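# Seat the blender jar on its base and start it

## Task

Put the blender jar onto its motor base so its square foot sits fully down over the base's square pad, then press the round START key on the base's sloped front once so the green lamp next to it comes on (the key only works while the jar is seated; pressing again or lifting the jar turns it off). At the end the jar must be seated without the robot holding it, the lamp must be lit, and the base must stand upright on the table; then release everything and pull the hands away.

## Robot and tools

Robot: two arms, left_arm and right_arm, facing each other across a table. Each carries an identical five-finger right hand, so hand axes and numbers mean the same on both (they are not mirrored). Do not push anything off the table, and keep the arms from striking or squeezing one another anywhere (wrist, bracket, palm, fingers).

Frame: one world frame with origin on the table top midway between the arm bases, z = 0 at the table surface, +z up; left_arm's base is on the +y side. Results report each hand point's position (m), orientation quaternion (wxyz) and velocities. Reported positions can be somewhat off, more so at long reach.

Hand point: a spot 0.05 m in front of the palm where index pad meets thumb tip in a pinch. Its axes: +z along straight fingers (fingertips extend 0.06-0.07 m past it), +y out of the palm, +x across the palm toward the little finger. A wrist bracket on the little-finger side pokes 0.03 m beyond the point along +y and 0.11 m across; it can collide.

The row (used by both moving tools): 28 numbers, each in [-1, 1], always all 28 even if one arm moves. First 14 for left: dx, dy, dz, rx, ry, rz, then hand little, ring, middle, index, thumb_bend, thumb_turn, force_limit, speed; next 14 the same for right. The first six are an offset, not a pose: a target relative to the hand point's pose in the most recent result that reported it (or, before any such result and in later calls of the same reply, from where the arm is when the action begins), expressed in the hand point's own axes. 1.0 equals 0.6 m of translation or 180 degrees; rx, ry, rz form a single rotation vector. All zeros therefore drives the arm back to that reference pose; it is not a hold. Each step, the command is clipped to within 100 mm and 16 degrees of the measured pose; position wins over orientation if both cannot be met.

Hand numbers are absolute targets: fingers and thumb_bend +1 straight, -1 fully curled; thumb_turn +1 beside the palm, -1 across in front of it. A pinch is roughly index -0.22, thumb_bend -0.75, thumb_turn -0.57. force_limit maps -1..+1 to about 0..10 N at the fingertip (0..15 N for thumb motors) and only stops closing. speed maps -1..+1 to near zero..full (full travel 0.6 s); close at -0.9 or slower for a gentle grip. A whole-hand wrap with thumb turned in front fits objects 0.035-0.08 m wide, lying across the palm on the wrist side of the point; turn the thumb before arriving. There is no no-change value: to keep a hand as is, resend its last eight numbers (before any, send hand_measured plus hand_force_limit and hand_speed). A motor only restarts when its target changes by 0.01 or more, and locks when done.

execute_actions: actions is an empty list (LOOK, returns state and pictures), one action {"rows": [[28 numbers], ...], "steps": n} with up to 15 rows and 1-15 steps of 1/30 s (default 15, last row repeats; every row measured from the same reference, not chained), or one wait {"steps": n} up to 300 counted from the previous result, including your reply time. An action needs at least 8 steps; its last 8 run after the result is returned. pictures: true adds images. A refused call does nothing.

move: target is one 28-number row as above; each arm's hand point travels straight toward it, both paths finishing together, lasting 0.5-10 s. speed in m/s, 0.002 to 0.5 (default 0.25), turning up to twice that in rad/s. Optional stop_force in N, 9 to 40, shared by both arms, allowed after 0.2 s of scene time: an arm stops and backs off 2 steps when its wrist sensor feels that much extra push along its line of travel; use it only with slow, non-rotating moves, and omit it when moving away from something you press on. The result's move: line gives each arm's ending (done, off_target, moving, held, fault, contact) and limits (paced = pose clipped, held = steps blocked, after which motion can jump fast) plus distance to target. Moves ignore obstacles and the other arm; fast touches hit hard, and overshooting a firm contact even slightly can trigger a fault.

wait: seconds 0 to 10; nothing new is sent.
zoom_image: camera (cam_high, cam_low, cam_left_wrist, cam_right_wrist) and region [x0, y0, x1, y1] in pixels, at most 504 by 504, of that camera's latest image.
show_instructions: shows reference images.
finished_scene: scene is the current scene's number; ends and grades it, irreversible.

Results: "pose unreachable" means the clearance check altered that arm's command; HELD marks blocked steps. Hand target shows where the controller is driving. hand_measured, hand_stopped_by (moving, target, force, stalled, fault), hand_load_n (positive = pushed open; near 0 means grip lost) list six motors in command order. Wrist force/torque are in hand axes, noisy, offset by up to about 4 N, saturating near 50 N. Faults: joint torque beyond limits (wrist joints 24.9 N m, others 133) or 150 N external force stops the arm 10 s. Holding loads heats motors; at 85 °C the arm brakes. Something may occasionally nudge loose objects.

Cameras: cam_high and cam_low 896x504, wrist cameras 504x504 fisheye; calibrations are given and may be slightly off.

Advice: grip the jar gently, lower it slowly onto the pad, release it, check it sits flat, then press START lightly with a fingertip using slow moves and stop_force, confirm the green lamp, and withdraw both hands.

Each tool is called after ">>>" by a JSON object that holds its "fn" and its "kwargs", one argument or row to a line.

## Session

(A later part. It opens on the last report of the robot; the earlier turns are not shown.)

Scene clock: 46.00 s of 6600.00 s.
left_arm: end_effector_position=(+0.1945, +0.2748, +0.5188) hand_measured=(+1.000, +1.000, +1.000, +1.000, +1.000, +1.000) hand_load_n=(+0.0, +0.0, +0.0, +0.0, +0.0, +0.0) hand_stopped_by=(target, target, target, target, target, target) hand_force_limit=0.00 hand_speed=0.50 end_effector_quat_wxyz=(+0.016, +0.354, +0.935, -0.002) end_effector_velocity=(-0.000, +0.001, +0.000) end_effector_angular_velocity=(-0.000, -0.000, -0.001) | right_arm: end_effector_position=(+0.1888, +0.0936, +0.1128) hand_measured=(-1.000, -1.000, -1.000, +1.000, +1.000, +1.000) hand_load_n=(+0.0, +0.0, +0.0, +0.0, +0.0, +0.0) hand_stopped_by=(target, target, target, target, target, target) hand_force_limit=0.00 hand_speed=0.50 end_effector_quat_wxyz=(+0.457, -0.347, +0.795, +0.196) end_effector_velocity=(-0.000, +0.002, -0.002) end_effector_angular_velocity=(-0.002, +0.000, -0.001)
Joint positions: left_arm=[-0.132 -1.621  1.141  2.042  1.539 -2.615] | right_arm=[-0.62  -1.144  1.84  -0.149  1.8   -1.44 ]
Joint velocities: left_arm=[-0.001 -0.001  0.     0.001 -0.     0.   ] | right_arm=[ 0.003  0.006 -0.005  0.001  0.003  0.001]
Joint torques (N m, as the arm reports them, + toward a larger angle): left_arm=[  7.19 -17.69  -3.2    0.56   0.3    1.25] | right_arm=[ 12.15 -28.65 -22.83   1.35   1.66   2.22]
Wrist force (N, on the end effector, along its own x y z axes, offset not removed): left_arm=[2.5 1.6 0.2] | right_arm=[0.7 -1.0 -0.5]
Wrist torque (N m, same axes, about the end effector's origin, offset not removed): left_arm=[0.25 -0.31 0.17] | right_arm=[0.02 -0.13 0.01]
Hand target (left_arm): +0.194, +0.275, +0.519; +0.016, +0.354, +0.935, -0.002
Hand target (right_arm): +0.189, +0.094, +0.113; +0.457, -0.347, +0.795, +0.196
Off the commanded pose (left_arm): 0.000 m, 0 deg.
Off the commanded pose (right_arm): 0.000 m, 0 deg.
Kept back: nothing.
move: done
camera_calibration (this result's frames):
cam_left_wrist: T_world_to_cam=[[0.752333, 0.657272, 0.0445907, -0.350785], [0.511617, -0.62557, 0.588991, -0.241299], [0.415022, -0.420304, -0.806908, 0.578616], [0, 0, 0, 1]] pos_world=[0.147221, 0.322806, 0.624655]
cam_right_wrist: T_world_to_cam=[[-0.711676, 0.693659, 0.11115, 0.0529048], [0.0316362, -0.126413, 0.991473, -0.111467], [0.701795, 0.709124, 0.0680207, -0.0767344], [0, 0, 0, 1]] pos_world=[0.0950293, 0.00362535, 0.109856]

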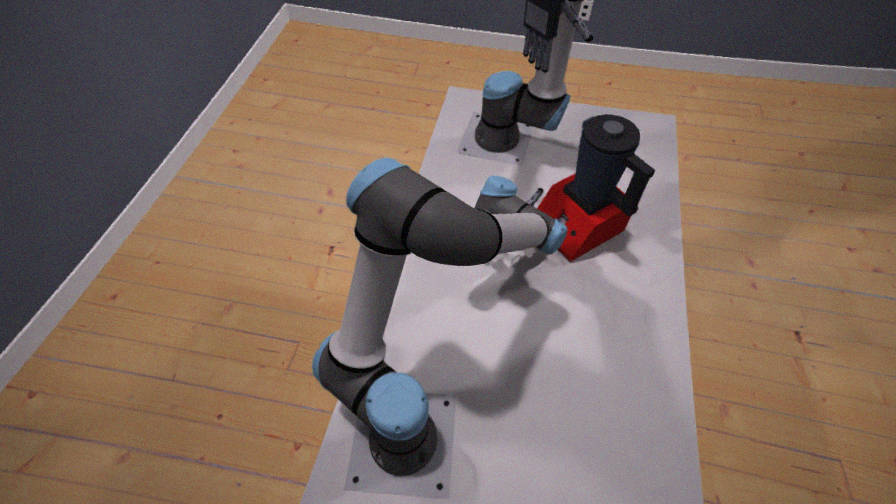

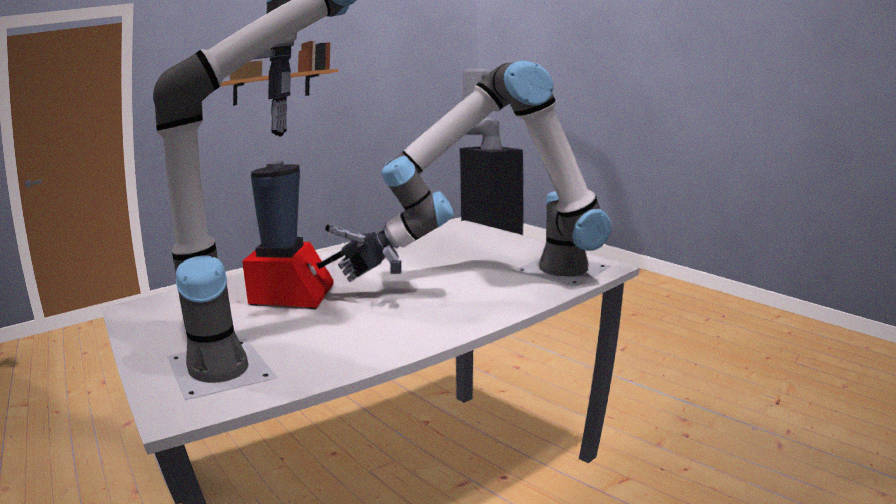

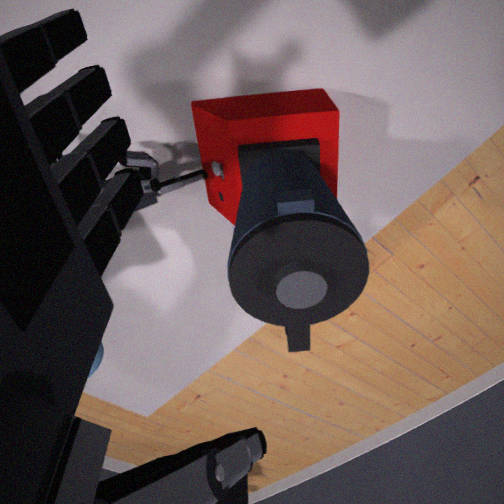

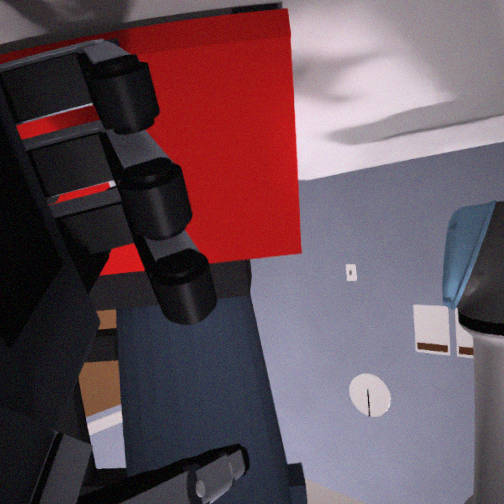

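Aligned; slightly lower by 3 mm while pressing.

>>> {"fn": "move", "kwargs": {
  "target": [0,0,0,0,0,0,1,1,1,1,1,1,0,0.5,0.008,0,0.06,0,0,0,-1,-1,-1,1,1,1,0,0.5],
  "speed": 0.007,
  "stop_force": 9
}}

>>> {"fn": "move", "kwargs": {
  "target": [0,0,0,0,0,0,1,1,1,1,1,1,0,0.5,0,0,-0.25,0,0,0,-1,-1,-1,1,1,1,0,0.5],
  "speed": 0.15
}}

Scene clock: 49.67 s of 6600.00 s.
left_arm: end_effector_position=(+0.1945, +0.2748, +0.5188) hand_measured=(+1.000, +1.000, +1.000, +1.000, +1.000, +1.000) hand_load_n=(+0.0, +0.0, +0.0, +0.0, +0.0, +0.0) hand_stopped_by=(target, target, target, target, target, target) hand_force_limit=0.00 hand_speed=0.50 end_effector_quat_wxyz=(+0.016, +0.354, +0.935, -0.002) end_effector_velocity=(+0.000, +0.000, +0.000) end_effector_angular_velocity=(-0.000, +0.000, -0.000) | right_arm: end_effector_position=(+0.2001, +0.1057, +0.0999) hand_measured=(-1.000, -1.000, -1.000, +1.000, +1.000, +1.000) hand_load_n=(+0.0, +0.0, +0.0, +0.0, +0.0, +0.0) hand_stopped_by=(target, target, target, target, target, target) hand_force_limit=0.00 hand_speed=0.50 end_effector_quat_wxyz=(+0.457, -0.347, +0.795, +0.196) end_effector_velocity=(-0.001, -0.002, +0.001) end_effector_angular_velocity=(-0.001, +0.002, +0.000)
Joint positions: left_arm=[-0.132 -1.621  1.141  2.042  1.539 -2.615] | right_arm=[-0.63  -1.097  1.806 -0.164  1.792 -1.445]
Joint velocities: left_arm=[ 0.    -0.001 -0.     0.     0.     0.   ] | right_arm=[-0.    -0.006  0.006  0.002 -0.001  0.001]
Joint torques (N m, as the arm reports them, + toward a larger angle): left_arm=[  7.66 -18.27  -3.44   0.7    0.25   0.97] | right_arm=[ -2.93 -38.84  -2.95   1.98   0.66  -0.17]
Wrist force (N, on the end effector, along its own x y z axes, offset not removed): left_arm=[1.9 2.6 1.4] | right_arm=[-1.0 -3.0 -20.3]
Wrist torque (N m, same axes, about the end effector's origin, offset not removed): left_arm=[0.31 -0.24 0.10] | right_arm=[1.20 -1.01 -0.05]
Hand target (left_arm): +0.194, +0.275, +0.519; +0.016, +0.354, +0.935, -0.002
Hand target (right_arm): +0.200, +0.106, +0.100; +0.457, -0.347, +0.795, +0.196
Off the commanded pose (left_arm): 0.000 m, 0 deg.
Off the commanded pose (right_arm): 0.015 m, 0 deg.
Kept back: nothing.
move: contact (right_arm)
camera_calibration (this result's frames):
cam_left_wrist: T_world_to_cam=[[0.752333, 0.657272, 0.0445908, -0.350785], [0.511617, -0.62557, 0.588991, -0.241299], [0.415022, -0.420304, -0.806908, 0.578616], [0, 0, 0, 1]] pos_world=[0.147221, 0.322806, 0.624655]
cam_right_wrist: T_world_to_cam=[[-0.711667, 0.693661, 0.111195, 0.0539781], [0.0315379, -0.126575, 0.991456, -0.0975118], [0.701809, 0.709093, 0.0682027, -0.0924591], [0, 0, 0, 1]] pos_world=[0.106378, 0.0157769, 0.0969825]

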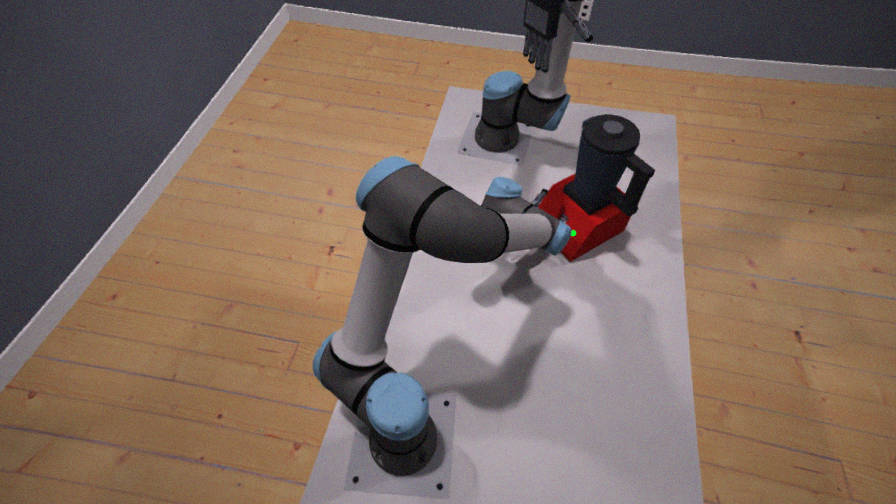

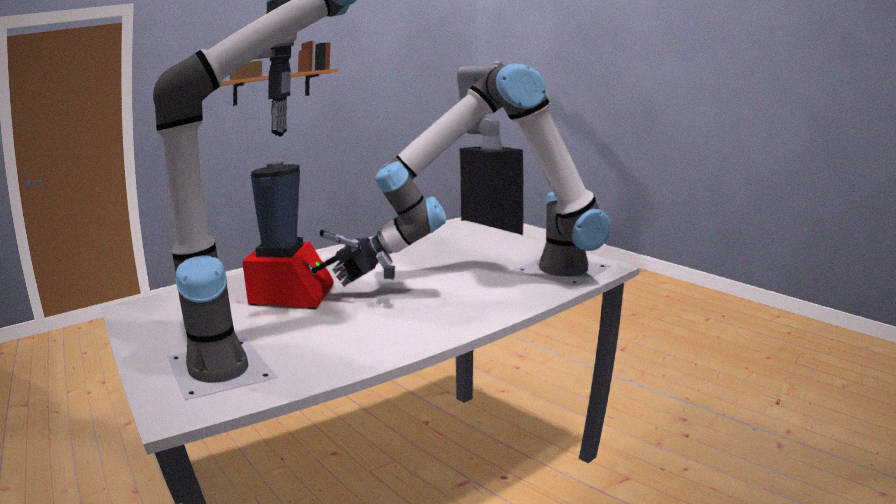

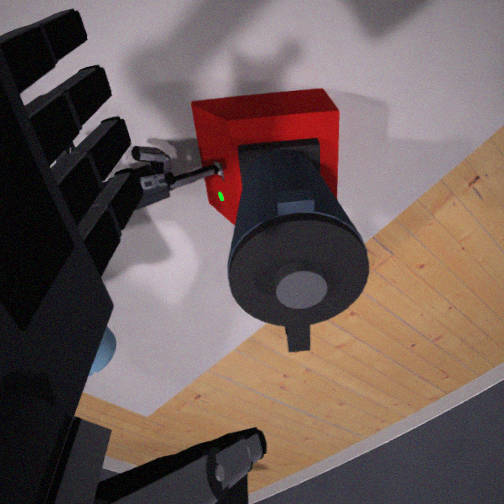

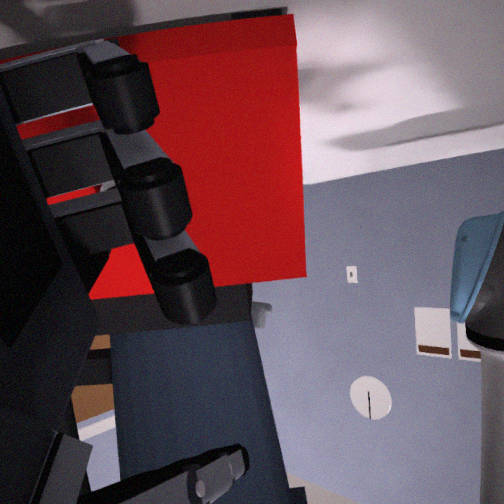

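Scene clock: 51.23 s of 6600.00 s.
left_arm: end_effector_position=(+0.1945, +0.2748, +0.5188) hand_measured=(+1.000, +1.000, +1.000, +1.000, +1.000, +1.000) hand_load_n=(+0.0, +0.0, +0.0, +0.0, +0.0, +0.0) hand_stopped_by=(target, target, target, target, target, target) hand_force_limit=0.00 hand_speed=0.50 end_effector_quat_wxyz=(+0.016, +0.354, +0.935, -0.002) end_effector_velocity=(+0.000, +0.000, +0.000) end_effector_angular_velocity=(-0.000, -0.000, -0.000) | right_arm: end_effector_position=(+0.1119, +0.0113, +0.1756) hand_measured=(-1.000, -1.000, -1.000, +1.000, +1.000, +1.000) hand_load_n=(+0.0, +0.0, +0.0, +0.0, +0.0, +0.0) hand_stopped_by=(target, target, target, target, target, target) hand_force_limit=0.00 hand_speed=0.50 end_effector_quat_wxyz=(+0.457, -0.347, +0.795, +0.196) end_effector_velocity=(-0.002, -0.002, +0.001) end_effector_angular_velocity=(-0.001, +0.000, +0.000)
Joint positions: left_arm=[-0.132 -1.621  1.141  2.042  1.539 -2.615] | right_arm=[-0.529 -1.429  2.033 -0.046  1.878 -1.39 ]
Joint velocities: left_arm=[-0. -0. -0.  0. -0.  0.] | right_arm=[ 0.002 -0.005  0.003  0.004  0.002  0.001]
Joint torques (N m, as the arm reports them, + toward a larger angle): left_arm=[  6.91 -17.9   -3.15   0.53   0.41   1.21] | right_arm=[ 14.   -33.33  -7.89   1.35   1.69   2.24]
Wrist force (N, on the end effector, along its own x y z axes, offset not removed): left_arm=[2.5 2.0 -0.7] | right_arm=[2.9 -2.0 -0.8]
Wrist torque (N m, same axes, about the end effector's origin, offset not removed): left_arm=[0.24 -0.36 0.20] | right_arm=[-0.12 -0.54 0.05]
Hand target (left_arm): +0.194, +0.275, +0.519; +0.016, +0.354, +0.935, -0.002
Hand target (right_arm): +0.112, +0.011, +0.176; +0.457, -0.347, +0.795, +0.196
Off the commanded pose (left_arm): 0.000 m, 0 deg.
Off the commanded pose (right_arm): 0.000 m, 0 deg.
Kept back: nothing.
move: done
camera_calibration (this result's frames):
cam_left_wrist: T_world_to_cam=[[0.752333, 0.657272, 0.0445906, -0.350785], [0.511617, -0.62557, 0.588992, -0.241299], [0.415022, -0.420304, -0.806908, 0.578616], [0, 0, 0, 1]] pos_world=[0.147221, 0.322806, 0.624655]
cam_right_wrist: T_world_to_cam=[[-0.711704, 0.693647, 0.111044, 0.0483421], [0.0313358, -0.12657, 0.991463, -0.181706], [0.70178, 0.709108, 0.0683441, 0.0312297], [0, 0, 0, 1]] pos_world=[0.0181828, -0.0786759, 0.172652]

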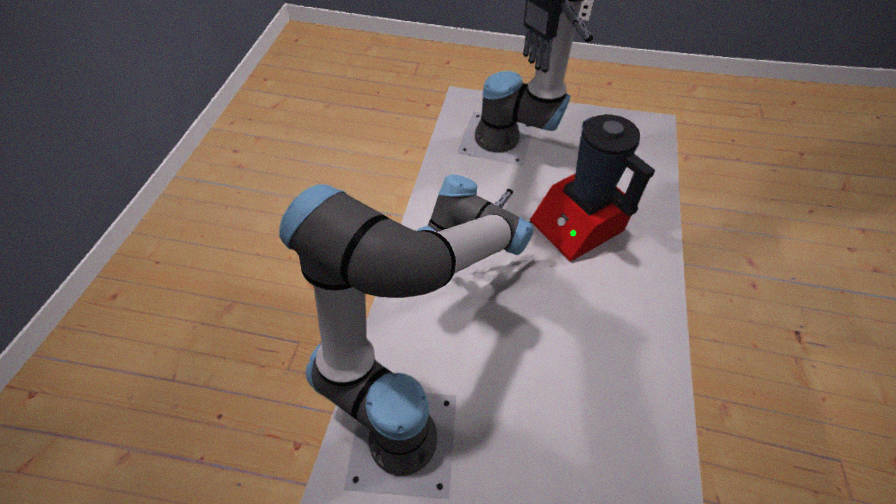

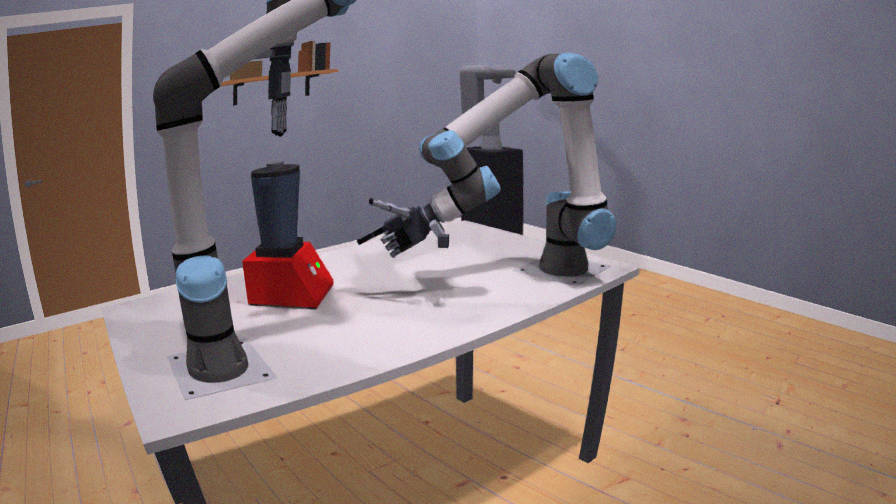

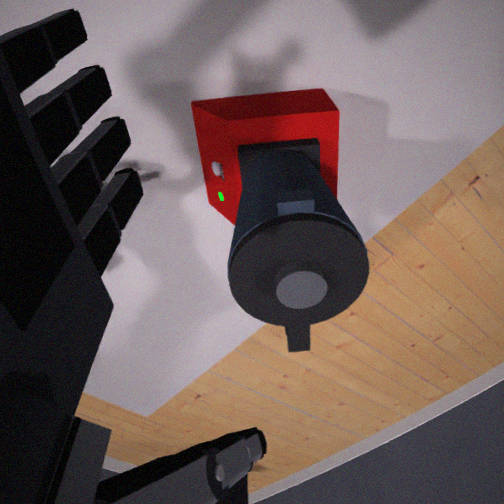

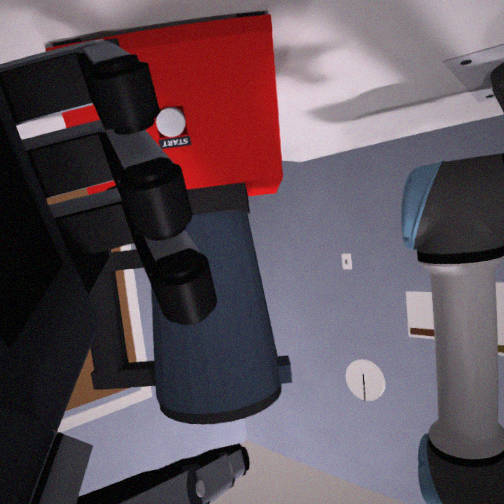

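>>> {"fn": "finished_scene", "kwargs": {
  "scene": 2
}}

The scene is finished: the task was done.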